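# Bridge the block over the blue disc using sticks

## Task

Get the block to rest somewhere above the blue disc painted on the table, with the block's centre lying over the disc. When finished, neither the block nor any of the three sticks may be in contact with the table, and every post must still be standing close to its original spot. Any number of arms may help, but the arrangement has to stay up without a robot supporting it; release everything and pull the arms away at the end.

## Robot and tools

Robots: three identical i2rt Big YAM arms named arm1, arm2 and arm3. Each has six revolute joints, a two-finger gripper and a wrist camera. With joints 1 and 6 at zero and the hand level and pointing forward, the wrist camera rides on top of the hand looking toward the fingertips. Reach is about 1.0 m from the joint-1 axis. Joints move at different speeds, so the hand can sweep a wide path between postures.

Frame: one shared scene frame, origin on the floor, +z up, metres. Approximate arm foot positions on the table top (yaw measured counter-clockwise from +x): arm1 at (0.62, 0.00, 0.72) facing 180 deg; arm2 at (-0.31, 0.54, 0.72) facing -60 deg; arm3 at (-0.31, -0.54, 0.72) facing 60 deg. The hand point lies midway between the fingertips; its z axis runs along the fingers and the fingers close along its y axis. Exact foot poses are never printed.

execute_actions: argument "actions" is a list holding one action object or nothing. The action object has optional keys "arm1", "arm2", "arm3"; each contains "joints", a map from joint name to an absolute target (not an offset). Names and ranges: joint1_rad -2.879 to 2.879 (base yaw, positive counter-clockwise from above, 0 unfolds the arm along the foot's facing); joint2_rad 0 to 3.141 (shoulder, 0 = upper arm pointing back roughly level, larger lifts it up then forward); joint3_rad 0 to 3.019 (elbow, 0 = folded, larger opens); joint4_rad -1.692 to 1.57 (hand pitch, positive tips fingers up); joint5_rad -1.57 to 1.57 (hand sideways swing, positive to the arm's right); joint6_rad -2.094 to 2.094 (hand roll, positive clockwise viewed from behind the hand); all radians. gripper_m 0 to 0.093 is fingertip separation in metres. Arms and joints in one action start together and may finish at different moments; an action is capped at 15 s. Joints you leave out may keep driving toward an earlier target. Out-of-range values or unknown keys reject the whole call with no motion. Optional "cameras": list from arm1_cam_wrist, arm2_cam_wrist, arm3_cam_wrist, cam_high, cam_low, or "all"; omitted/null/all gives every camera, [] gives none. An empty actions list just reports state and pictures.

wait: "seconds" 0 to 10; commands nothing new, returns state and images.

zoom_image: "camera" plus "region" [x0, y0, x1, y1] in pixels of that camera's most recent full image, origin top-left, at most 504x504; gives a finer view.

finished_scene: "scene" = number of the scene being closed. Irreversible; call it only once the structure stands on its own. Replying without any tool call ends everything.

Result lines: joint_positions gives current values. Done tolerances: ±0.045, ±0.14, ±0.09, ±0.055, ±0.03, ±0.035 rad for joints 1-6 and ±0.003 m for the gripper. joint_status per motion: "off_target" = stopped short and possibly still pushing; "contact_stop" or "time_out" = old target dropped and holding where it stopped, except a timed-out joint that keeps pressing toward its target or a nearer one (up to 0.375, 0.375, 0.113, 0.225, 0.075, 0.3 rad from where it is), listed under on_its_own, and it will resume if freed; to relieve it, command its reported position. "joint command not followed" (with a "cause:" line) means a self/arm-collision check blocked that arm's joint targets, shown as "not_followed"; the gripper part still runs and blocked targets may be retried on later actions. on_its_own lists things not commanded this call; "held at" is the target held, not the position. Very small target changes may not move a joint. A stop in one call cancels the remaining motion calls of that reply.

Cameras: cam_high and cam_low are fixed in the room; calibration (K, distortion, T_world_to_cam, pos_world) is given per camera and may be off by a couple of degrees and millimetres. Wrist camera poses are computed from reported joints, so joint errors add to them. The "pictures" line gives image order.

Cautions: the arms do not stop on contact and can push hard; sustained pushing or holding loads heats motors. MOTOR HOT appears from 85 °C; at 100 °C an OVER-TEMPERATURE FAULT drops that arm and its gripper until cooled, with "limit_stop_at_motor_heat" in joint_status (resend targets afterward). Hard squeezes between two robots end the run; the clearance check ignores fingers, gripper housings and wrist cameras and may react late. Do not knock anything out of the work area. Avoid dropping, slipping or slamming objects. Loose objects may be nudged occasionally by outside disturbances. Robots act independently; time passes while you think, during which the last command is held.

Each tool is called as name(argument=value, ...), one argument or row to a line, values as JSON.

## Session

execute_actions(
  actions=[],
)

Scene clock: 0.00 s.
Motor temperatures (°C, as the motors report them): arm1=[18 19 16 19 19 17] | arm2=[21 17 18 18 21 18] | arm3=[17 20 18 18 20 19]
arm1.joint_positions: joint1_rad=-0.482 joint2_rad=+0.591 joint3_rad=+1.379 joint4_rad=-1.369 joint5_rad=+0.055 joint6_rad=+0.144 gripper_m=+0.094
arm1.joint_status: not commanded
arm1.hand: x=+0.4349 y=+0.1066 z=+1.3184 quat_wxyz=(-0.110, +0.829, -0.286, -0.468) (m; scene frame)
arm2.joint_positions: joint1_rad=-0.454 joint2_rad=+0.518 joint3_rad=+1.354 joint4_rad=-1.337 joint5_rad=+0.119 joint6_rad=+0.206 gripper_m=+0.094
arm2.joint_status: not commanded
arm2.hand: x=-0.3146 y=+0.3349 z=+1.2932 quat_wxyz=(-0.365, -0.672, -0.538, +0.354) (m; scene frame)
arm3.joint_positions: joint1_rad=+0.412 joint2_rad=+0.518 joint3_rad=+1.453 joint4_rad=-1.416 joint5_rad=-0.207 joint6_rad=+0.254 gripper_m=+0.094
arm3.joint_status: not commanded
arm3.hand: x=-0.3232 y=-0.3636 z=+1.3577 quat_wxyz=(-0.258, +0.534, -0.666, -0.453) (m; scene frame)
pictures: arm1_cam_wrist, arm2_cam_wrist, arm3_cam_wrist, cam_high, cam_low
Images, in order (width x height): arm1_cam_wrist 504x504, arm2_cam_wrist 504x504, arm3_cam_wrist 504x504, cam_high 672x504, cam_low 672x504.

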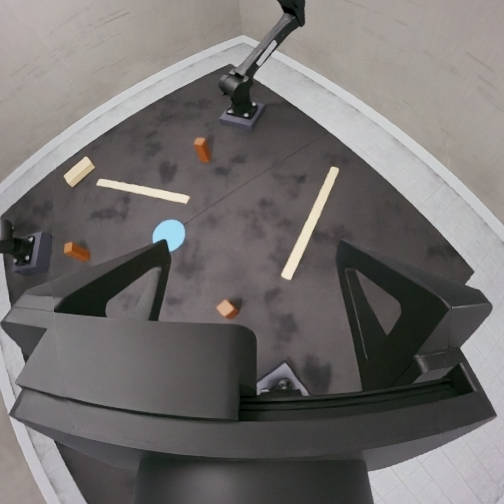

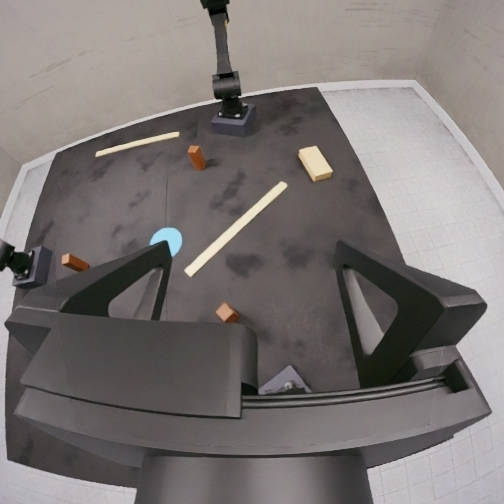

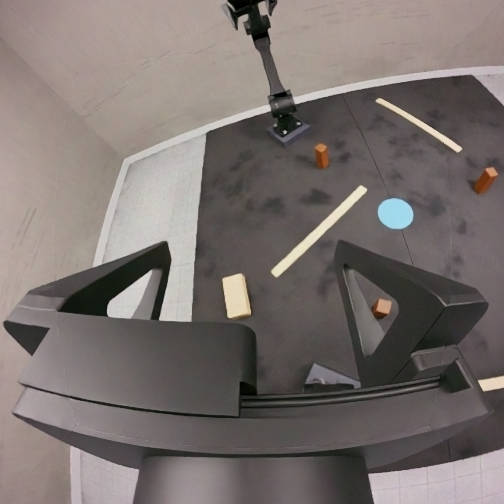

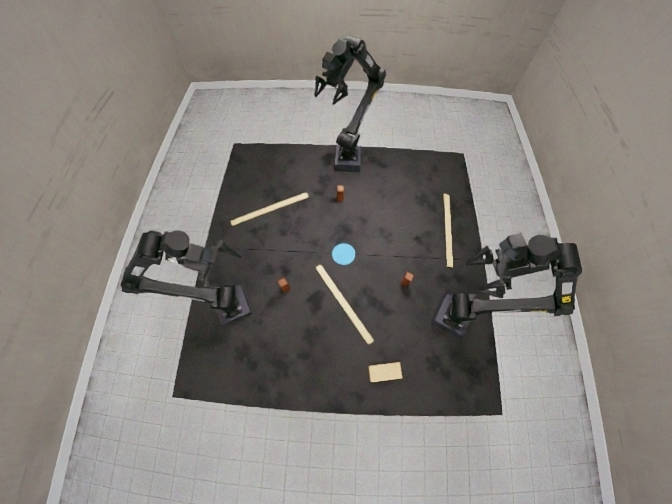

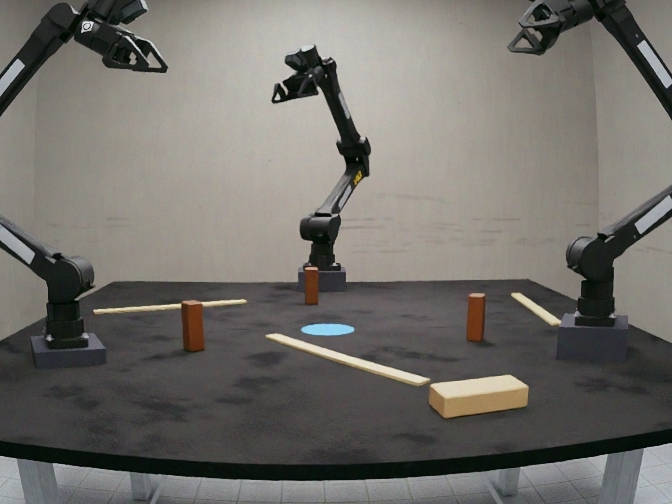

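execute_actions(
  actions=[
    {"arm1":{"joints":{"joint1_rad":0,"joint2_rad":1.2,"joint3_rad":1.0,"joint4_rad":-1.37,"joint5_rad":0,"joint6_rad":0}},"arm2":{"joints":{"joint1_rad":0,"joint2_rad":1.4,"joint3_rad":1.4,"joint4_rad":-1.57,"joint5_rad":0,"joint6_rad":0}},"arm3":{"joints":{"joint1_rad":0,"joint2_rad":1.0,"joint3_rad":0.6,"joint4_rad":-1.0,"joint5_rad":0,"joint6_rad":0}}},
  ],
)

zoom_image(
  camera="cam_high",
  region=[200,150,500,400],
)

zoom_image(
  camera="cam_low",
  region=[150,250,550,430],
)

Scene clock: 2.13 s.
Motor temperatures (°C, as the motors report them): arm1=[18 19 17 19 19 17] | arm2=[21 17 19 18 21 18] | arm3=[17 20 19 18 20 19]
arm1.joint_positions: joint1_rad=-0.002 joint2_rad=+1.202 joint3_rad=+0.987 joint4_rad=-1.369 joint5_rad=+0.002 joint6_rad=+0.014 gripper_m=+0.094
arm1.joint_status: all done
arm1.hand: x=+0.3027 y=+0.0031 z=+0.9654 quat_wxyz=(-0.007, +1.000, -0.014, +0.003) (m; scene frame)
arm2.joint_positions: joint1_rad=+0.000 joint2_rad=+1.408 joint3_rad=+1.373 joint4_rad=-1.559 joint5_rad=+0.001 joint6_rad=+0.008 gripper_m=+0.094
arm2.joint_status: all done
arm2.hand: x=-0.1135 y=+0.1809 z=+1.0029 quat_wxyz=(+0.018, -0.513, -0.858, -0.005) (m; scene frame)
arm3.joint_positions: joint1_rad=+0.001 joint2_rad=+1.009 joint3_rad=+0.596 joint4_rad=-1.020 joint5_rad=-0.002 joint6_rad=+0.012 gripper_m=+0.094
arm3.joint_status: all done
arm3.hand: x=-0.1853 y=-0.3063 z=+0.8741 quat_wxyz=(-0.051, +0.507, -0.860, -0.038) (m; scene frame)
pictures: arm1_cam_wrist, arm2_cam_wrist, arm3_cam_wrist, cam_high, cam_low
camera_calibration (this result's frames):
arm1_cam_wrist: T_world_to_cam=[[0.016108, 0.999805, 0.0114273, -0.0186843], [0.788997, -0.0197303, 0.61408, -0.828804], [0.614185, -0.000875516, -0.789161, 0.694286], [0, 0, 0, 1]] pos_world=[0.227805, 0.00293593, 1.05707]
arm2_cam_wrist: T_world_to_cam=[[-0.882081, -0.471075, 0.00469646, -0.0236133], [-0.371059, 0.700875, 0.609171, -0.772913], [-0.290257, 0.535595, -0.793025, 0.791705], [0, 0, 0, 1]] pos_world=[-0.0778274, 0.106559, 1.09879]
arm3_cam_wrist: T_world_to_cam=[[0.875086, -0.48385, -0.0106431, 0.025317], [-0.423874, -0.776857, 0.465644, -0.711986], [-0.23357, -0.402967, -0.884908, 0.72745], [0, 0, 0, 1]] pos_world=[-0.154036, -0.247723, 0.975528]
Images, in order (width x height): arm1_cam_wrist 504x504, arm2_cam_wrist 504x504, arm3_cam_wrist 504x504, cam_high 672x504, cam_low 672x504.

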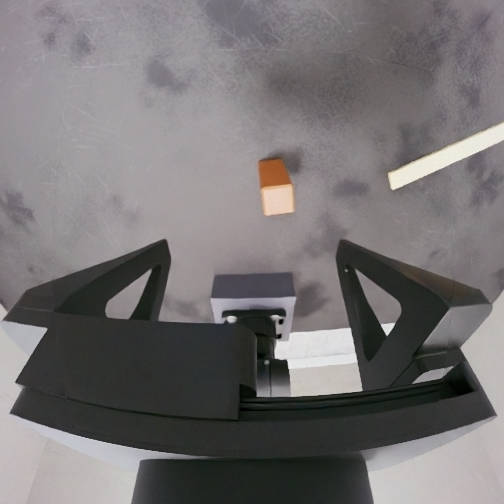

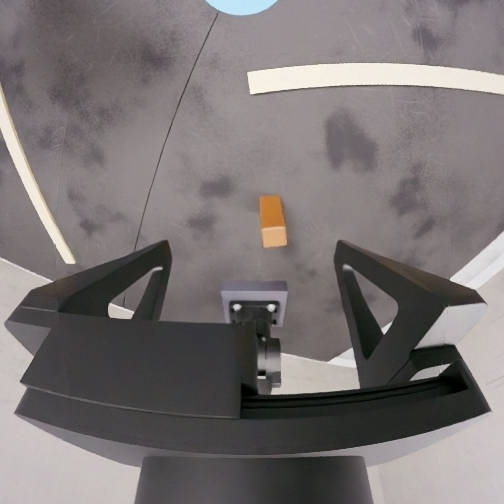

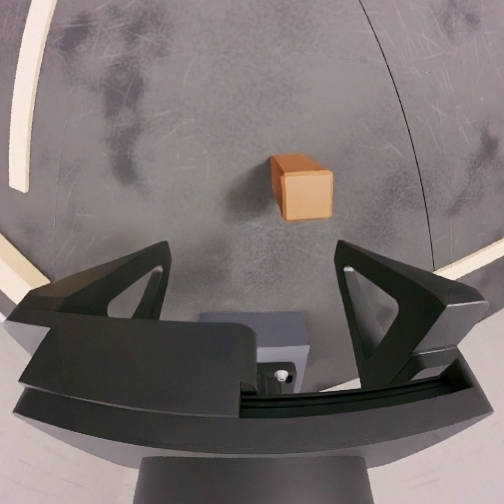

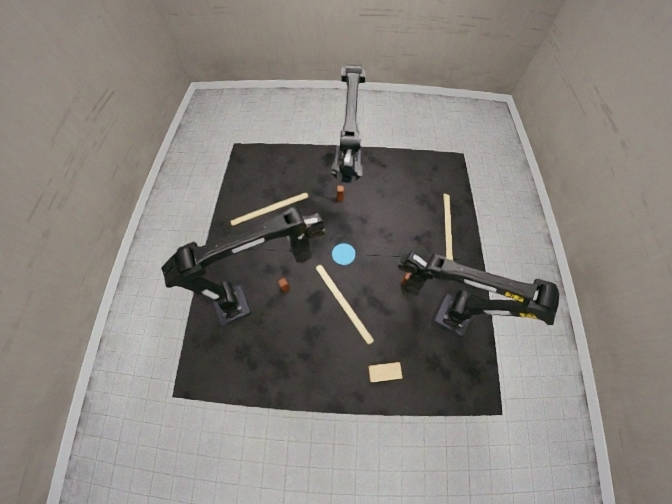

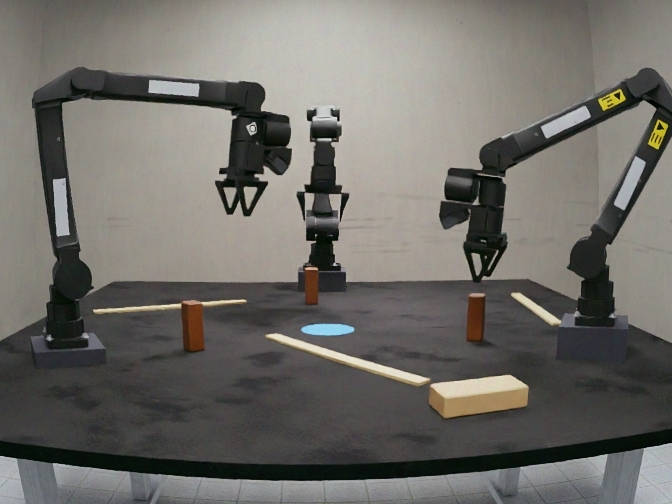

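Region (200, 150, 500, 400) of cam_high's 672x504 image, scaled by 1.680, with more detail than that image has.

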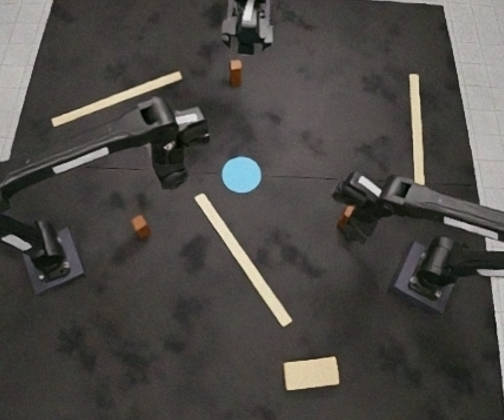

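Region (150, 250, 550, 430) of cam_low's 672x504 image, scaled by 1.260, with more detail than that image has; it fills the top 227 rows of this view, and the rest is white.

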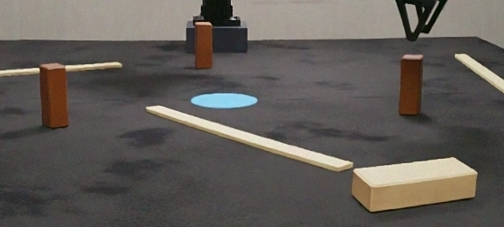

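execute_actions(
  actions=[
    {"arm1":{"joints":{"joint4_rad":-0.6}},"arm2":{"joints":{"joint3_rad":0.9,"joint2_rad":1.0,"joint4_rad":-1.47}},"arm3":{"joints":{"joint3_rad":1.2}}},
  ],
  cameras=[],
)

execute_actions(
  actions=[
    {"arm1":{"joints":{"joint2_rad":0.7}},"arm2":{"joints":{"joint3_rad":0.6,"joint4_rad":-1.17}},"arm3":{"joints":{"joint2_rad":1.4,"joint4_rad":-1.37}}},
  ],
  cameras=["cam_high"],
)

zoom_image(
  camera="cam_high",
  region=[220,170,480,400],
)

Scene clock: 4.43 s.
Motor temperatures (°C, as the motors report them): arm1=[18 19 17 19 19 17] | arm2=[21 17 19 18 21 18] | arm3=[17 20 20 18 20 19]
arm1.joint_positions: joint1_rad=-0.002 joint2_rad=+1.202 joint3_rad=+0.987 joint4_rad=-0.625 joint5_rad=+0.002 joint6_rad=+0.014 gripper_m=+0.094
arm1.joint_status: all done
arm1.hand: x=+0.1358 y=+0.0048 z=+1.0291 quat_wxyz=(-0.006, +0.933, -0.012, -0.361) (m; scene frame)
arm2.joint_positions: joint1_rad=+0.000 joint2_rad=+0.995 joint3_rad=+0.902 joint4_rad=-1.478 joint5_rad=+0.001 joint6_rad=+0.008 gripper_m=+0.094
arm2.joint_status: all done
arm2.hand: x=-0.1865 y=+0.3134 z=+0.9524 quat_wxyz=(+0.008, -0.513, -0.858, +0.001) (m; scene frame)
arm3.joint_positions: joint1_rad=+0.001 joint2_rad=+1.002 joint3_rad=+1.149 joint4_rad=-1.013 joint5_rad=-0.002 joint6_rad=+0.012 gripper_m=+0.094
arm3.joint_status: all done
arm3.hand: x=-0.1103 y=-0.1720 z=+1.1368 quat_wxyz=(-0.288, +0.477, -0.810, -0.181) (m; scene frame)
pictures: none
No camera images: the call's "cameras" was empty. Leave "cameras" out to get every camera's image.

Scene clock: 5.73 s.
Motor temperatures (°C, as the motors report them): arm1=[18 19 18 19 19 17] | arm2=[21 17 19 18 21 18] | arm3=[17 20 21 18 20 19]
arm1.joint_positions: joint1_rad=-0.002 joint2_rad=+0.690 joint3_rad=+0.987 joint4_rad=-0.621 joint5_rad=+0.002 joint6_rad=+0.014 gripper_m=+0.094
arm1.joint_status: all done
arm1.hand: x=+0.2520 y=+0.0006 z=+1.2422 quat_wxyz=(-0.005, +0.810, -0.009, -0.587) (m; scene frame)
arm2.joint_positions: joint1_rad=+0.000 joint2_rad=+0.995 joint3_rad=+0.601 joint4_rad=-1.182 joint5_rad=+0.001 joint6_rad=+0.008 gripper_m=+0.094
arm2.joint_status: all done
arm2.hand: x=-0.2018 y=+0.3396 z=+0.8415 quat_wxyz=(+0.010, -0.513, -0.858, -0.001) (m; scene frame)
arm3.joint_positions: joint1_rad=+0.001 joint2_rad=+1.419 joint3_rad=+1.158 joint4_rad=-1.355 joint5_rad=-0.002 joint6_rad=+0.012 gripper_m=+0.094
arm3.joint_status: all done
arm3.hand: x=-0.1235 y=-0.1928 z=+0.9530 quat_wxyz=(+0.027, +0.508, -0.861, +0.009) (m; scene frame)
pictures: cam_high
Images, in order (width x height): cam_high 672x504.

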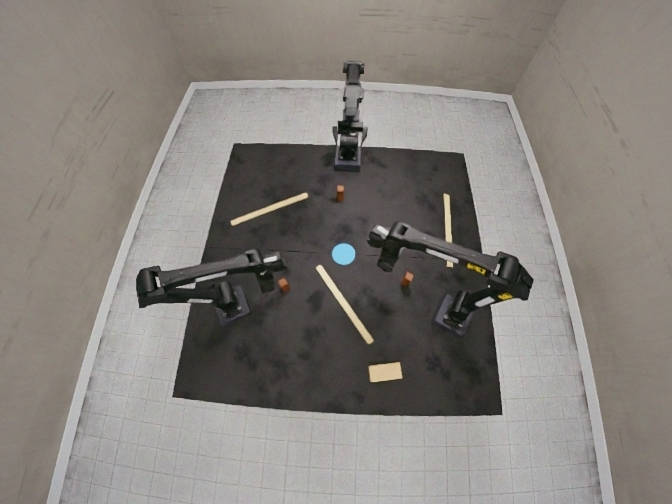

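Region (220, 170, 480, 400) of cam_high's 672x504 image, scaled by 1.938, with more detail than that image has; it fills the top 446 rows of this view, and the rest is white.

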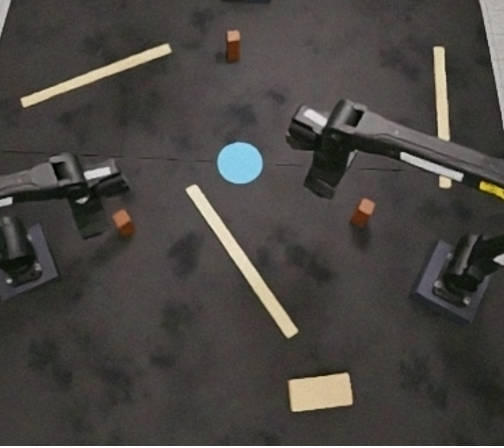

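execute_actions(
  actions=[
    {"arm1":{"joints":{"joint1_rad":1.03,"joint6_rad":1.105,"joint2_rad":1.8,"joint3_rad":2.0,"joint4_rad":-1.29}},"arm2":{"joints":{"joint1_rad":1.007,"joint6_rad":1.047,"joint2_rad":1.4,"joint3_rad":1.355,"joint4_rad":-1.09}},"arm3":{"joints":{"joint1_rad":0.567,"joint6_rad":0.993,"joint4_rad":-0.94}}},
  ],
  cameras=[],
)

execute_actions(
  actions=[
    {"arm1":{"joints":{"joint2_rad":2.282}},"arm2":{"joints":{"joint2_rad":1.838}},"arm3":{"joints":{"joint2_rad":1.773,"joint3_rad":1.145}}},
  ],
)

Scene clock: 11.07 s.
Motor temperatures (°C, as the motors report them): arm1=[18 19 20 19 19 17] | arm2=[21 18 20 18 21 18] | arm3=[17 20 23 18 20 19]
arm1.joint_positions: joint1_rad=+1.040 joint2_rad=+1.812 joint3_rad=+1.932 joint4_rad=-1.276 joint5_rad=+0.000 joint6_rad=+1.090 gripper_m=+0.094
arm1.joint_status: all done
arm1.hand: x=+0.2826 y=-0.5654 z=+1.0802 quat_wxyz=(+0.173, +0.979, -0.029, -0.105) (m; scene frame)
arm2.joint_positions: joint1_rad=+1.013 joint2_rad=+1.402 joint3_rad=+1.311 joint4_rad=-1.090 joint5_rad=+0.000 joint6_rad=+1.038 gripper_m=+0.094
arm2.joint_status: all done
arm2.hand: x=+0.1914 y=+0.5065 z=+0.9984 quat_wxyz=(-0.164, -0.512, -0.838, -0.092) (m; scene frame)
arm3.joint_positions: joint1_rad=+0.575 joint2_rad=+1.419 joint3_rad=+1.158 joint4_rad=-0.962 joint5_rad=-0.001 joint6_rad=+0.981 gripper_m=+0.094
arm3.joint_status: all done
arm3.hand: x=-0.3468 y=-0.0533 z=+0.9697 quat_wxyz=(-0.036, +0.324, -0.931, -0.167) (m; scene frame)
pictures: none
No camera images: the call's "cameras" was empty. Leave "cameras" out to get every camera's image.

Scene clock: 12.50 s.
Motor temperatures (°C, as the motors report them): arm1=[18 19 20 19 19 17] | arm2=[21 18 21 18 21 18] | arm3=[17 21 23 18 20 19]
arm1.joint_positions: joint1_rad=+1.040 joint2_rad=+2.312 joint3_rad=+1.976 joint4_rad=-1.277 joint5_rad=+0.000 joint6_rad=+1.091 gripper_m=+0.094
arm1.joint_status: all done
arm1.hand: x=+0.2694 y=-0.5801 z=+0.7703 quat_wxyz=(-0.024, +0.999, -0.032, +0.006) (m; scene frame)
arm2.joint_positions: joint1_rad=+1.013 joint2_rad=+1.847 joint3_rad=+1.324 joint4_rad=-1.090 joint5_rad=+0.000 joint6_rad=+1.039 gripper_m=+0.094
arm2.joint_status: all done
arm2.hand: x=+0.2006 y=+0.5074 z=+0.7851 quat_wxyz=(+0.026, -0.520, -0.853, +0.010) (m; scene frame)
arm3.joint_positions: joint1_rad=+0.575 joint2_rad=+1.797 joint3_rad=+1.126 joint4_rad=-0.953 joint5_rad=-0.001 joint6_rad=+0.981 gripper_m=+0.094
arm3.joint_status: all done
arm3.hand: x=-0.3473 y=-0.0792 z=+0.7862 quat_wxyz=(+0.014, +0.330, -0.944, +0.025) (m; scene frame)
pictures: arm1_cam_wrist, arm2_cam_wrist, arm3_cam_wrist, cam_high, cam_low
camera_calibration (this result's frames):
arm1_cam_wrist: T_world_to_cam=[[0.0503096, 0.997652, 0.0464652, 0.529724], [0.783075, -0.0682798, 0.618168, -0.723939], [0.61989, 0.00528592, -0.784671, 0.558882], [0, 0, 0, 1]] pos_world=[0.193803, -0.580865, 0.861441]
arm2_cam_wrist: T_world_to_cam=[[-0.889184, -0.45587, 0.0391643, 0.374891], [-0.340988, 0.717305, 0.60762, -0.765664], [-0.305088, 0.526931, -0.793262, 0.542855], [0, 0, 0, 1]] pos_world=[0.237884, 0.434069, 0.881176]
arm3_cam_wrist: T_world_to_cam=[[0.622245, -0.781723, 0.0414866, 0.123668], [-0.636045, -0.47397, 0.608933, -0.725708], [-0.456353, -0.405293, -0.792136, 0.552896], [0, 0, 0, 1]] pos_world=[-0.286219, -0.0232048, 0.874746]
Images, in order (width x height): arm1_cam_wrist 504x504, arm2_cam_wrist 504x504, arm3_cam_wrist 504x504, cam_high 672x504, cam_low 672x504.

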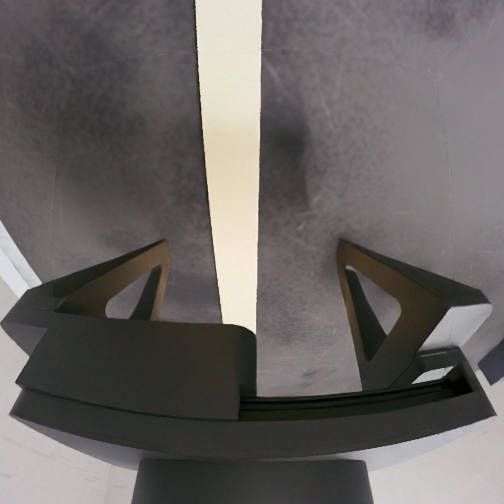

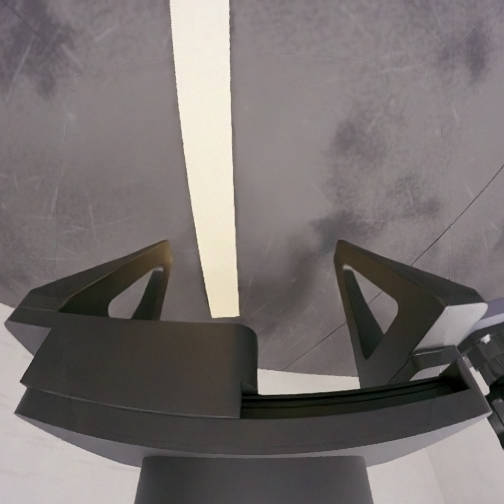

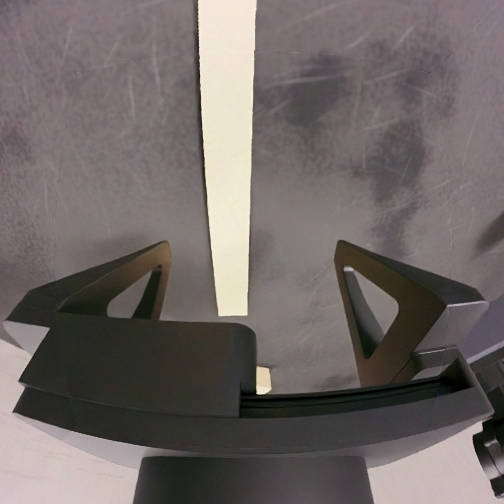

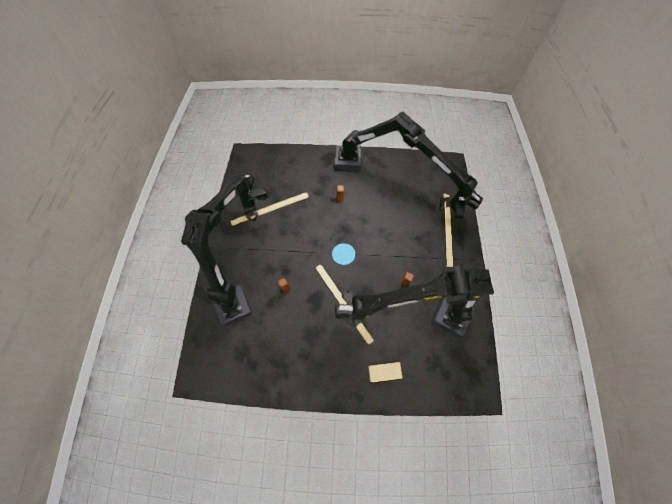

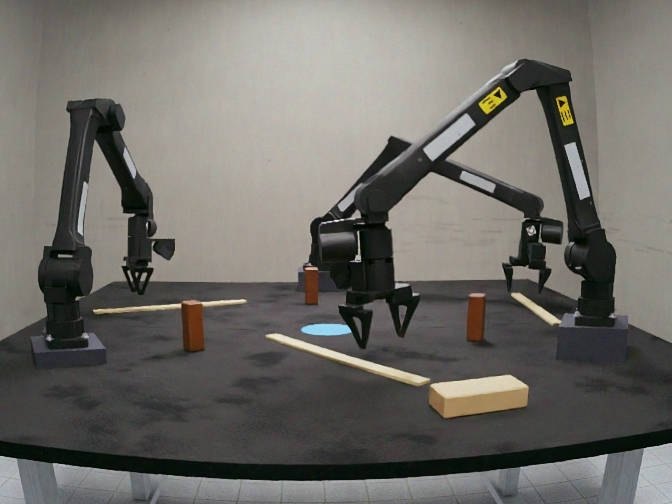

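execute_actions(
  actions=[
    {"arm1":{"joints":{"joint2_rad":2.34,"joint4_rad":-1.19}},"arm2":{"joints":{"joint2_rad":1.945,"joint4_rad":-0.95}},"arm3":{"joints":{"joint2_rad":1.895,"joint4_rad":-0.77}}},
  ],
  cameras=["cam_low"],
)

Scene clock: 13.93 s.
Motor temperatures (°C, as the motors report them): arm1=[18 20 20 19 19 17] | arm2=[21 18 21 18 21 18] | arm3=[17 21 23 18 20 19]
arm1.joint_positions: joint1_rad=+1.040 joint2_rad=+2.318 joint3_rad=+1.976 joint4_rad=-1.206 joint5_rad=+0.000 joint6_rad=+1.091 gripper_m=+0.094
arm1.joint_status: all done
arm1.hand: x=+0.2608 y=-0.5942 z=+0.7659 quat_wxyz=(+0.004, +0.999, -0.031, -0.010) (m; scene frame)
arm2.joint_positions: joint1_rad=+1.011 joint2_rad=+1.939 joint3_rad=+1.326 joint4_rad=-0.960 joint5_rad=-0.001 joint6_rad=+1.040 gripper_m=+0.094
arm2.joint_status: all done
arm2.hand: x=+0.2226 y=+0.5056 z=+0.7389 quat_wxyz=(+0.008, -0.522, -0.853, +0.000) (m; scene frame)
arm3.joint_positions: joint1_rad=+0.574 joint2_rad=+1.903 joint3_rad=+1.126 joint4_rad=-0.786 joint5_rad=-0.001 joint6_rad=+0.982 gripper_m=+0.094
arm3.joint_status: all done
arm3.hand: x=-0.3497 y=-0.0548 z=+0.7375 quat_wxyz=(+0.007, +0.329, -0.944, -0.004) (m; scene frame)
pictures: cam_low
Images, in order (width x height): cam_low 672x504.

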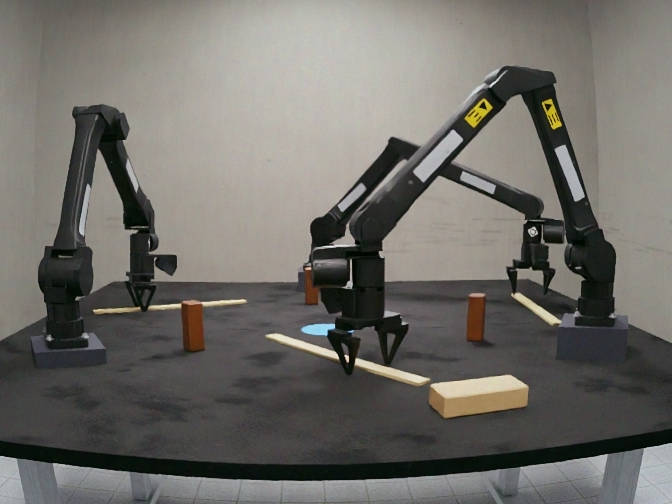

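execute_actions(
  actions=[
    {"arm1":{"joints":{"joint2_rad":2.40,"joint4_rad":-1.16}},"arm2":{"joints":{"joint2_rad":1.99}},"arm3":{"joints":{"joint2_rad":1.95}}},
  ],
)

Scene clock: 14.90 s.
Motor temperatures (°C, as the motors report them): arm1=[18 20 20 19 19 17] | arm2=[21 18 21 18 21 18] | arm3=[17 21 23 18 20 19]
arm1.joint_positions: joint1_rad=+1.035 joint2_rad=+2.358 joint3_rad=+1.981 joint4_rad=-1.171 joint5_rad=-0.002 joint6_rad=+1.096 gripper_m=+0.094
arm1.joint_status: all done
arm1.hand: x=+0.2558 y=-0.5958 z=+0.7405 quat_wxyz=(+0.004, +0.999, -0.036, -0.008) (m; scene frame)
arm2.joint_positions: joint1_rad=+1.010 joint2_rad=+1.945 joint3_rad=+1.328 joint4_rad=-0.959 joint5_rad=-0.001 joint6_rad=+1.041 gripper_m=+0.094
arm2.joint_status: all done
arm2.hand: x=+0.2228 y=+0.5054 z=+0.7363 quat_wxyz=(+0.010, -0.523, -0.852, +0.001) (m; scene frame)
arm3.joint_positions: joint1_rad=+0.574 joint2_rad=+1.906 joint3_rad=+1.126 joint4_rad=-0.785 joint5_rad=-0.001 joint6_rad=+0.982 gripper_m=+0.094
arm3.joint_status: all done
arm3.hand: x=-0.3495 y=-0.0551 z=+0.7361 quat_wxyz=(+0.007, +0.328, -0.944, -0.003) (m; scene frame)
pictures: arm1_cam_wrist, arm2_cam_wrist, arm3_cam_wrist, cam_high, cam_low
camera_calibration (this result's frames):
arm1_cam_wrist: T_world_to_cam=[[0.059634, 0.998158, -0.0111874, 0.588131], [0.801683, -0.0412122, 0.596326, -0.668485], [0.594767, -0.0445301, -0.802664, 0.534064], [0, 0, 0, 1]] pos_world=[0.183197, -0.590815, 0.833889]
arm2_cam_wrist: T_world_to_cam=[[-0.892242, -0.45151, 0.00659812, 0.418137], [-0.359916, 0.719913, 0.593453, -0.713672], [-0.2727, 0.527129, -0.804841, 0.513263], [0, 0, 0, 1]] pos_world=[0.256184, 0.432019, 0.833867]
arm3_cam_wrist: T_world_to_cam=[[0.619878, -0.784665, -0.00719629, 0.180784], [-0.634544, -0.506637, 0.583672, -0.667835], [-0.461633, -0.357239, -0.811958, 0.537292], [0, 0, 0, 1]] pos_world=[-0.287803, -0.00455302, 0.827355]
Images, in order (width x height): arm1_cam_wrist 504x504, arm2_cam_wrist 504x504, arm3_cam_wrist 504x504, cam_high 672x504, cam_low 672x504.

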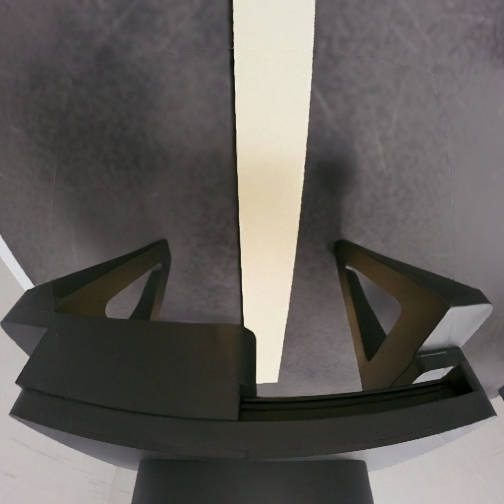

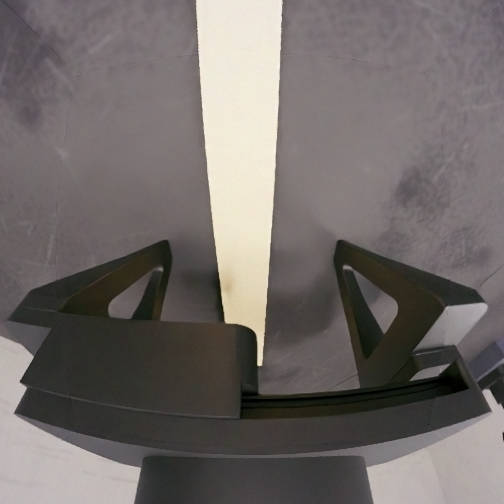

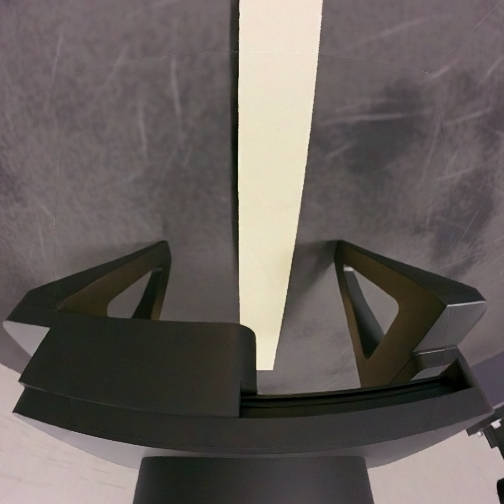

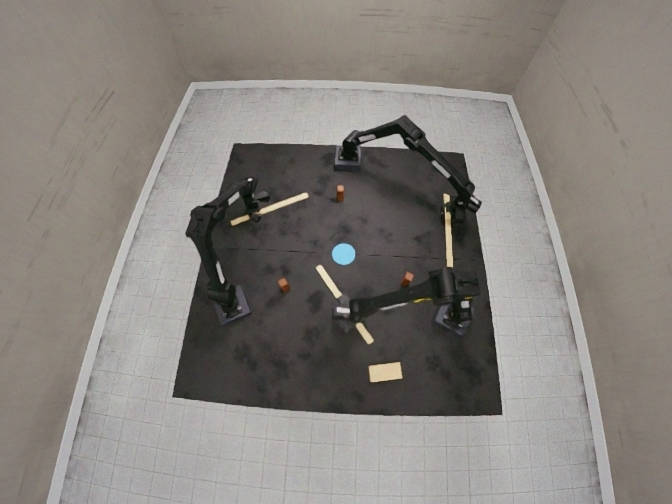

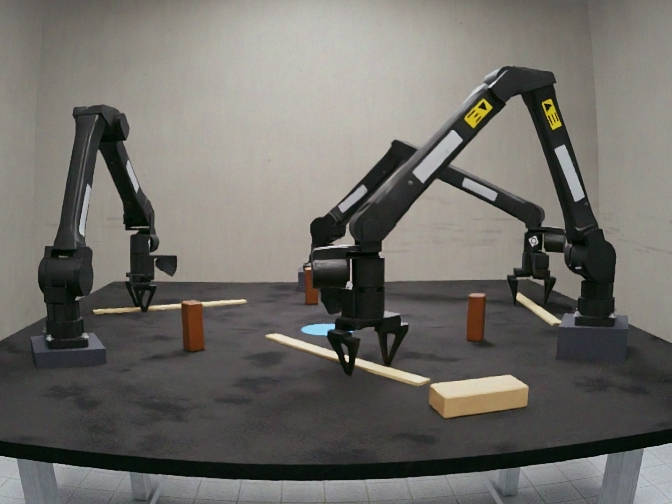

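execute_actions(
  actions=[
    {"arm1":{"joints":{"joint2_rad":2.43}},"arm2":{"joints":{"joint2_rad":2.025}},"arm3":{"joints":{"joint2_rad":1.985}}},
  ],
  cameras=[],
)

Scene clock: 15.70 s.
Motor temperatures (°C, as the motors report them): arm1=[18 20 20 19 19 17] | arm2=[21 18 21 18 21 18] | arm3=[17 21 23 18 20 19]
arm1.joint_positions: joint1_rad=+1.035 joint2_rad=+2.360 joint3_rad=+1.981 joint4_rad=-1.171 joint5_rad=-0.002 joint6_rad=+1.096 gripper_m=+0.094
arm1.joint_status: all done
arm1.hand: x=+0.2560 y=-0.5955 z=+0.7392 quat_wxyz=(+0.003, +0.999, -0.036, -0.008) (m; scene frame)
arm2.joint_positions: joint1_rad=+1.010 joint2_rad=+1.952 joint3_rad=+1.338 joint4_rad=-0.959 joint5_rad=-0.002 joint6_rad=+1.041 gripper_m=+0.094
arm2.joint_status: all done
arm2.hand: x=+0.2263 y=+0.5052 z=+0.7355 quat_wxyz=(+0.009, -0.523, -0.853, +0.000) (m; scene frame)
arm3.joint_positions: joint1_rad=+0.574 joint2_rad=+1.910 joint3_rad=+1.131 joint4_rad=-0.785 joint5_rad=-0.001 joint6_rad=+0.982 gripper_m=+0.094
arm3.joint_status: all done
arm3.hand: x=-0.3496 y=-0.0537 z=+0.7353 quat_wxyz=(+0.007, +0.328, -0.944, -0.003) (m; scene frame)
pictures: none
No camera images: the call's "cameras" was empty. Leave "cameras" out to get every camera's image.

execute_actions(
  actions=[
    {"arm1":{"joints":{"joint2_rad":2.38,"gripper_m":0}},"arm2":{"joints":{"joint2_rad":1.96,"gripper_m":0}},"arm3":{"joints":{"joint2_rad":1.92,"gripper_m":0}}},
  ],
  cameras=[],
)

execute_actions(
  actions=[
    {"arm1":{"joints":{"joint2_rad":1.9,"joint4_rad":-1.6}},"arm2":{"joints":{"joint2_rad":1.5,"joint4_rad":-1.4}},"arm3":{"joints":{"joint2_rad":1.45,"joint4_rad":-1.25}}},
  ],
)

Scene clock: 16.73 s.
Motor temperatures (°C, as the motors report them): arm1=[18 20 21 19 19 17] | arm2=[21 18 21 18 21 18] | arm3=[17 21 23 18 20 19]
arm1.joint_positions: joint1_rad=+1.035 joint2_rad=+2.361 joint3_rad=+1.981 joint4_rad=-1.166 joint5_rad=-0.003 joint6_rad=+1.096 gripper_m=+0.027
arm1.joint_status: gripper_m off_target (ended at +0.027, target +0.000); the others done
arm1.hand: x=+0.2555 y=-0.5966 z=+0.7390 quat_wxyz=(+0.006, +0.999, -0.036, -0.009) (m; scene frame)
arm2.joint_positions: joint1_rad=+1.010 joint2_rad=+1.954 joint3_rad=+1.341 joint4_rad=-0.952 joint5_rad=-0.002 joint6_rad=+1.041 gripper_m=+0.027
arm2.joint_status: gripper_m off_target (ended at +0.027, target +0.000); the others done
arm2.hand: x=+0.2292 y=+0.5052 z=+0.7356 quat_wxyz=(+0.005, -0.523, -0.852, -0.002) (m; scene frame)
arm3.joint_positions: joint1_rad=+0.574 joint2_rad=+1.912 joint3_rad=+1.136 joint4_rad=-0.777 joint5_rad=-0.004 joint6_rad=+0.983 gripper_m=+0.027
arm3.joint_status: gripper_m off_target (ended at +0.027, target +0.000); the others done
arm3.hand: x=-0.3504 y=-0.0497 z=+0.7356 quat_wxyz=(+0.007, +0.328, -0.945, -0.009) (m; scene frame)
pictures: none
No camera images: the call's "cameras" was empty. Leave "cameras" out to get every camera's image.

Scene clock: 18.50 s.
Motor temperatures (°C, as the motors report them): arm1=[18 21 21 19 19 17] | arm2=[21 18 21 18 21 18] | arm3=[17 21 23 18 20 19]
arm1.joint_positions: joint1_rad=+1.035 joint2_rad=+1.904 joint3_rad=+1.983 joint4_rad=-1.587 joint5_rad=-0.003 joint6_rad=+1.096 gripper_m=+0.027
arm1.joint_status: all done
arm1.hand: x=+0.3062 y=-0.5204 z=+1.0291 quat_wxyz=(+0.022, +0.999, -0.036, -0.018) (m; scene frame)
arm2.joint_positions: joint1_rad=+1.010 joint2_rad=+1.500 joint3_rad=+1.341 joint4_rad=-1.392 joint5_rad=-0.002 joint6_rad=+1.041 gripper_m=+0.027
arm2.joint_status: all done
arm2.hand: x=+0.1368 y=+0.5092 z=+0.9527 quat_wxyz=(-0.001, -0.523, -0.852, -0.006) (m; scene frame)
arm3.joint_positions: joint1_rad=+0.574 joint2_rad=+1.448 joint3_rad=+1.133 joint4_rad=-1.235 joint5_rad=-0.004 joint6_rad=+0.983 gripper_m=+0.027
arm3.joint_status: all done
arm3.hand: x=-0.3413 y=-0.1265 z=+0.9352 quat_wxyz=(+0.007, +0.328, -0.945, -0.010) (m; scene frame)
pictures: arm1_cam_wrist, arm2_cam_wrist, arm3_cam_wrist, cam_high, cam_low
camera_calibration (this result's frames):
arm1_cam_wrist: T_world_to_cam=[[0.0588811, 0.99713, -0.0475821, 0.550191], [0.813809, -0.0203418, 0.580777, -0.854669], [0.578142, -0.0729195, -0.812671, 0.739746], [0, 0, 0, 1]] pos_world=[0.235463, -0.512056, 1.12372]
arm2_cam_wrist: T_world_to_cam=[[-0.892383, -0.451016, -0.0154027, 0.362418], [-0.374128, 0.720304, 0.584114, -0.865141], [-0.25235, 0.527016, -0.811525, 0.665598], [0, 0, 0, 1]] pos_world=[0.167706, 0.43584, 1.05107]
arm3_cam_wrist: T_world_to_cam=[[0.619088, -0.785056, -0.0204166, 0.133157], [-0.63281, -0.514086, 0.579022, -0.811041], [-0.465061, -0.345546, -0.815056, 0.680441], [0, 0, 0, 1]] pos_world=[-0.279224, -0.0772856, 1.02693]
Images, in order (width x height): arm1_cam_wrist 504x504, arm2_cam_wrist 504x504, arm3_cam_wrist 504x504, cam_high 672x504, cam_low 672x504.

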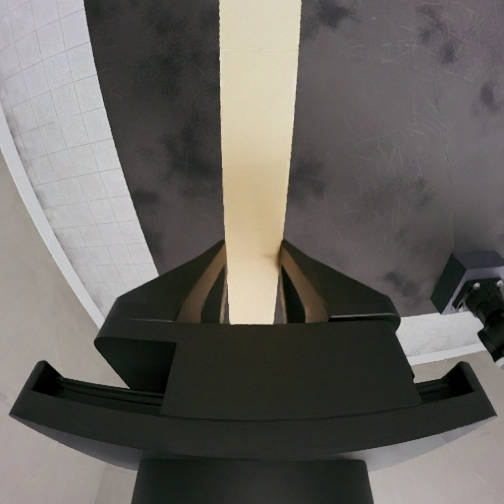

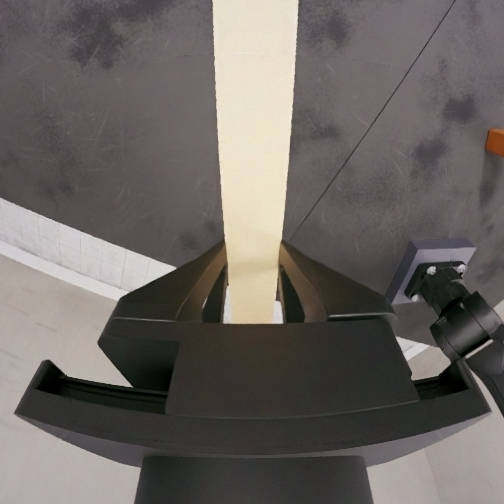

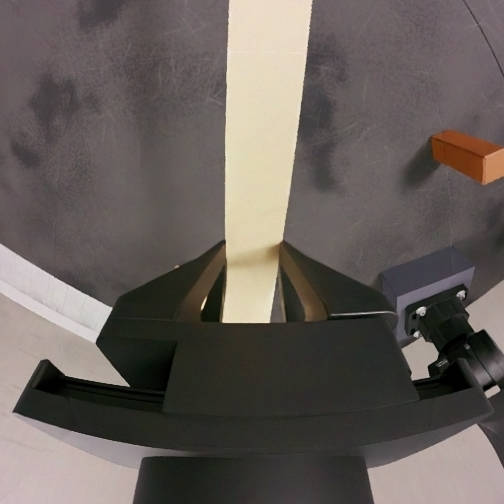

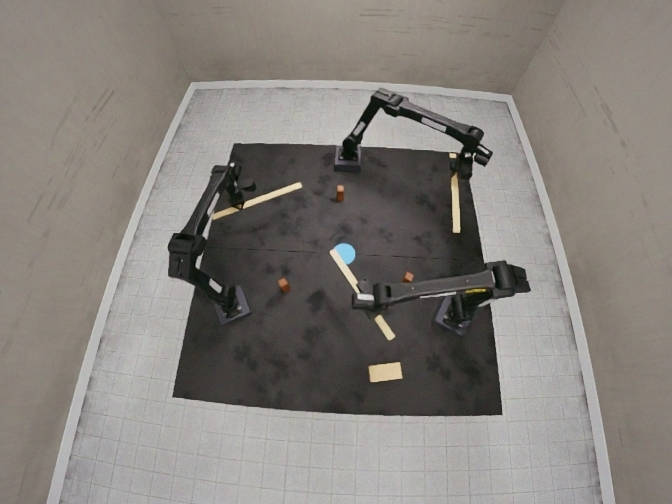

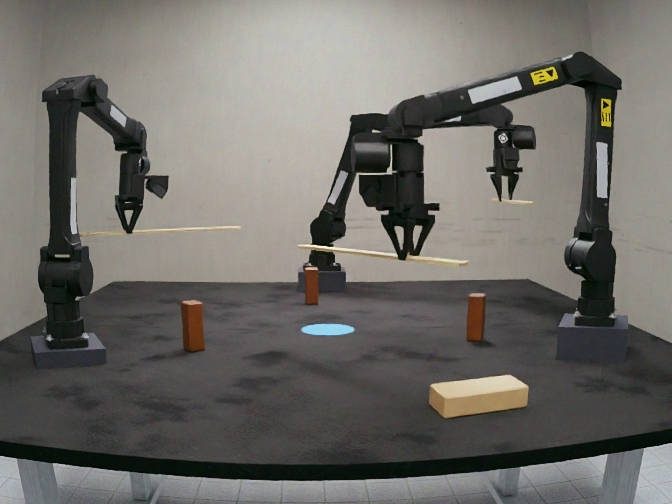

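execute_actions(
  actions=[
    {"arm1":{"joints":{"joint2_rad":0.95,"joint3_rad":0.85,"joint4_rad":-1.25,"joint6_rad":0.4}},"arm2":{"joints":{"joint2_rad":0.95,"joint3_rad":0.9,"joint4_rad":-1.3,"joint6_rad":0.4}},"arm3":{"joints":{"joint2_rad":0.95,"joint3_rad":0.8,"joint4_rad":-1.2,"joint6_rad":0.4}}},
  ],
  cameras=[],
)

execute_actions(
  actions=[
    {"arm1":{"joints":{"joint1_rad":-0.083,"joint6_rad":-0.088}},"arm2":{"joints":{"joint1_rad":-0.089,"joint6_rad":-0.124}},"arm3":{"joints":{"joint1_rad":-0.08,"joint6_rad":-0.033}}},
  ],
  cameras=[],
)

execute_actions(
  actions=[
    {"arm1":{"joints":{"joint2_rad":1.2,"joint3_rad":0.79,"joint4_rad":-0.925}},"arm2":{"joints":{"joint2_rad":1.18,"joint3_rad":0.87,"joint4_rad":-1.026}},"arm3":{"joints":{"joint2_rad":1.155,"joint3_rad":0.75,"joint4_rad":-0.928}}},
  ],
)

Scene clock: 21.67 s.
Motor temperatures (°C, as the motors report them): arm1=[18 21 21 19 19 17] | arm2=[21 18 22 18 21 18] | arm3=[17 21 23 18 20 19]
arm1.joint_positions: joint1_rad=+1.035 joint2_rad=+0.969 joint3_rad=+0.848 joint4_rad=-1.270 joint5_rad=-0.003 joint6_rad=+0.415 gripper_m=+0.027
arm1.joint_status: all done
arm1.hand: x=+0.4721 y=-0.2470 z=+0.9735 quat_wxyz=(+0.054, +0.950, +0.299, -0.069) (m; scene frame)
arm2.joint_positions: joint1_rad=+1.010 joint2_rad=+0.946 joint3_rad=+0.906 joint4_rad=-1.308 joint5_rad=-0.002 joint6_rad=+0.409 gripper_m=+0.027
arm2.joint_status: all done
arm2.hand: x=-0.0165 y=+0.5181 z=+0.9701 quat_wxyz=(-0.102, -0.231, -0.967, -0.023) (m; scene frame)
arm3.joint_positions: joint1_rad=+0.574 joint2_rad=+0.947 joint3_rad=+0.796 joint4_rad=-1.211 joint5_rad=-0.004 joint6_rad=+0.413 gripper_m=+0.027
arm3.joint_status: all done
arm3.hand: x=-0.3307 y=-0.2527 z=+0.9651 quat_wxyz=(-0.045, +0.577, -0.810, -0.093) (m; scene frame)
pictures: none
No camera images: the call's "cameras" was empty. Leave "cameras" out to get every camera's image.

Scene clock: 23.27 s.
Motor temperatures (°C, as the motors report them): arm1=[18 21 21 19 19 17] | arm2=[21 18 22 18 21 18] | arm3=[17 21 23 18 20 19]
arm1.joint_positions: joint1_rad=-0.077 joint2_rad=+0.968 joint3_rad=+0.848 joint4_rad=-1.267 joint5_rad=+0.000 joint6_rad=-0.074 gripper_m=+0.027
arm1.joint_status: all done
arm1.hand: x=+0.3353 y=+0.0236 z=+0.9782 quat_wxyz=(-0.013, +0.995, -0.007, -0.095) (m; scene frame)
arm2.joint_positions: joint1_rad=-0.087 joint2_rad=+0.946 joint3_rad=+0.906 joint4_rad=-1.308 joint5_rad=+0.001 joint6_rad=-0.115 gripper_m=+0.027
arm2.joint_status: all done
arm2.hand: x=-0.1904 y=+0.2685 z=+0.9705 quat_wxyz=(-0.082, -0.494, -0.863, +0.066) (m; scene frame)
arm3.joint_positions: joint1_rad=-0.073 joint2_rad=+0.947 joint3_rad=+0.796 joint4_rad=-1.211 joint5_rad=-0.001 joint6_rad=-0.021 gripper_m=+0.027
arm3.joint_status: all done
arm3.hand: x=-0.1550 y=-0.2962 z=+0.9629 quat_wxyz=(-0.084, +0.488, -0.867, -0.051) (m; scene frame)
pictures: none
No camera images: the call's "cameras" was empty. Leave "cameras" out to get every camera's image.

Scene clock: 24.27 s.
Motor temperatures (°C, as the motors report them): arm1=[18 21 21 19 19 17] | arm2=[21 18 22 18 21 18] | arm3=[17 21 23 18 20 19]
arm1.joint_positions: joint1_rad=-0.077 joint2_rad=+1.208 joint3_rad=+0.792 joint4_rad=-0.947 joint5_rad=+0.000 joint6_rad=-0.074 gripper_m=+0.027
arm1.joint_status: all done
arm1.hand: x=+0.2712 y=+0.0302 z=+0.8987 quat_wxyz=(-0.014, +0.994, -0.007, -0.107) (m; scene frame)
arm2.joint_positions: joint1_rad=-0.087 joint2_rad=+1.193 joint3_rad=+0.870 joint4_rad=-1.043 joint5_rad=+0.001 joint6_rad=-0.116 gripper_m=+0.027
arm2.joint_status: all done
arm2.hand: x=-0.1646 y=+0.2083 z=+0.8931 quat_wxyz=(-0.075, -0.494, -0.864, +0.061) (m; scene frame)
arm3.joint_positions: joint1_rad=-0.073 joint2_rad=+1.171 joint3_rad=+0.744 joint4_rad=-0.951 joint5_rad=-0.001 joint6_rad=-0.021 gripper_m=+0.027
arm3.joint_status: all done
arm3.hand: x=-0.1305 y=-0.2563 z=+0.8890 quat_wxyz=(-0.078, +0.488, -0.868, -0.048) (m; scene frame)
pictures: arm1_cam_wrist, arm2_cam_wrist, arm3_cam_wrist, cam_high, cam_low
camera_calibration (this result's frames):
arm1_cam_wrist: T_world_to_cam=[[0.00417676, 0.999625, 0.0270454, -0.055269], [0.904316, -0.0153202, 0.42659, -0.625369], [0.426844, 0.0226759, -0.904041, 0.81437], [0, 0, 0, 1]] pos_world=[0.218153, 0.027201, 1.00449]
arm2_cam_wrist: T_world_to_cam=[[-0.864178, -0.502498, 0.02632, -0.065067], [-0.447758, 0.791798, 0.415414, -0.602698], [-0.229585, 0.347207, -0.909251, 0.82821], [0, 0, 0, 1]] pos_world=[-0.135948, 0.156958, 1.00513]
arm3_cam_wrist: T_world_to_cam=[[0.854527, -0.519393, -0.00375839, -0.0162222], [-0.470898, -0.777754, 0.416357, -0.619435], [-0.219176, -0.354019, -0.909193, 0.809612], [0, 0, 0, 1]] pos_world=[-0.100381, -0.203576, 0.993939]
Images, in order (width x height): arm1_cam_wrist 504x504, arm2_cam_wrist 504x504, arm3_cam_wrist 504x504, cam_high 672x504, cam_low 672x504.

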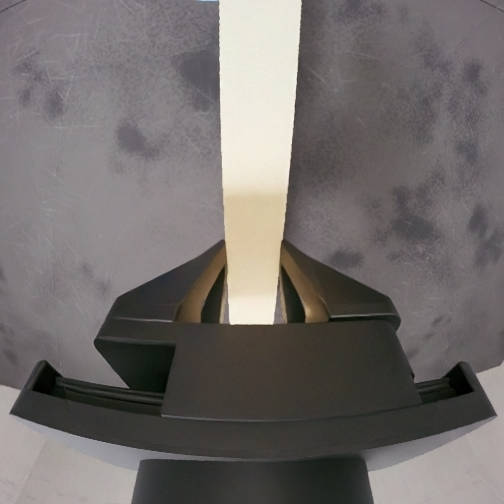

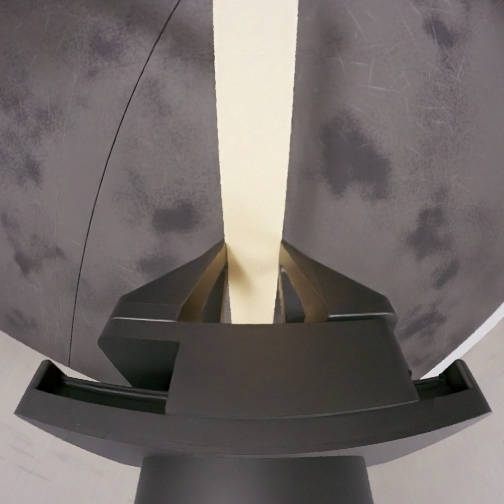

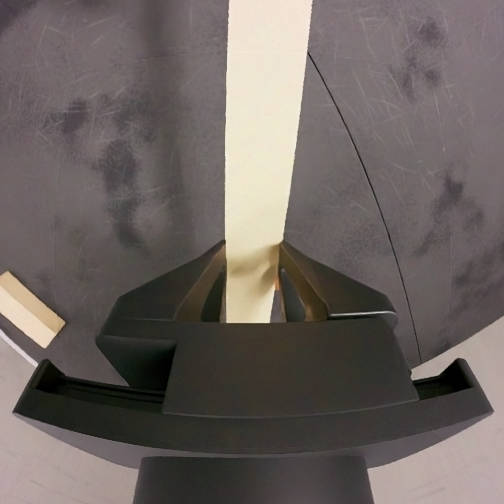

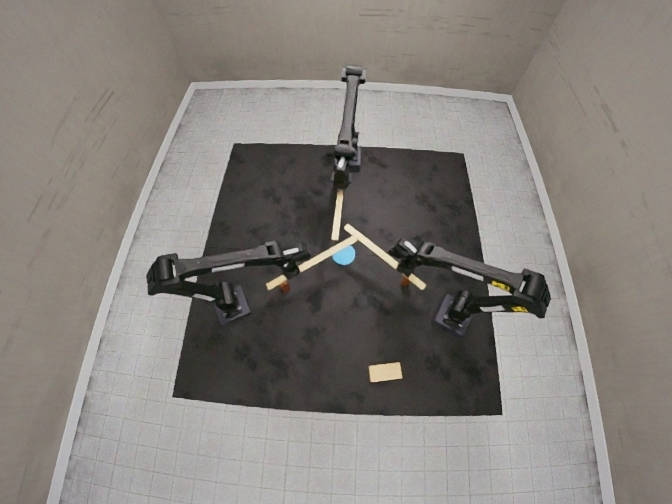

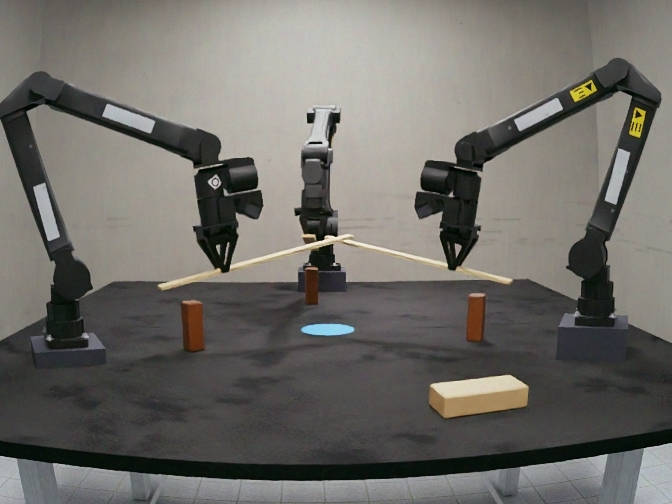

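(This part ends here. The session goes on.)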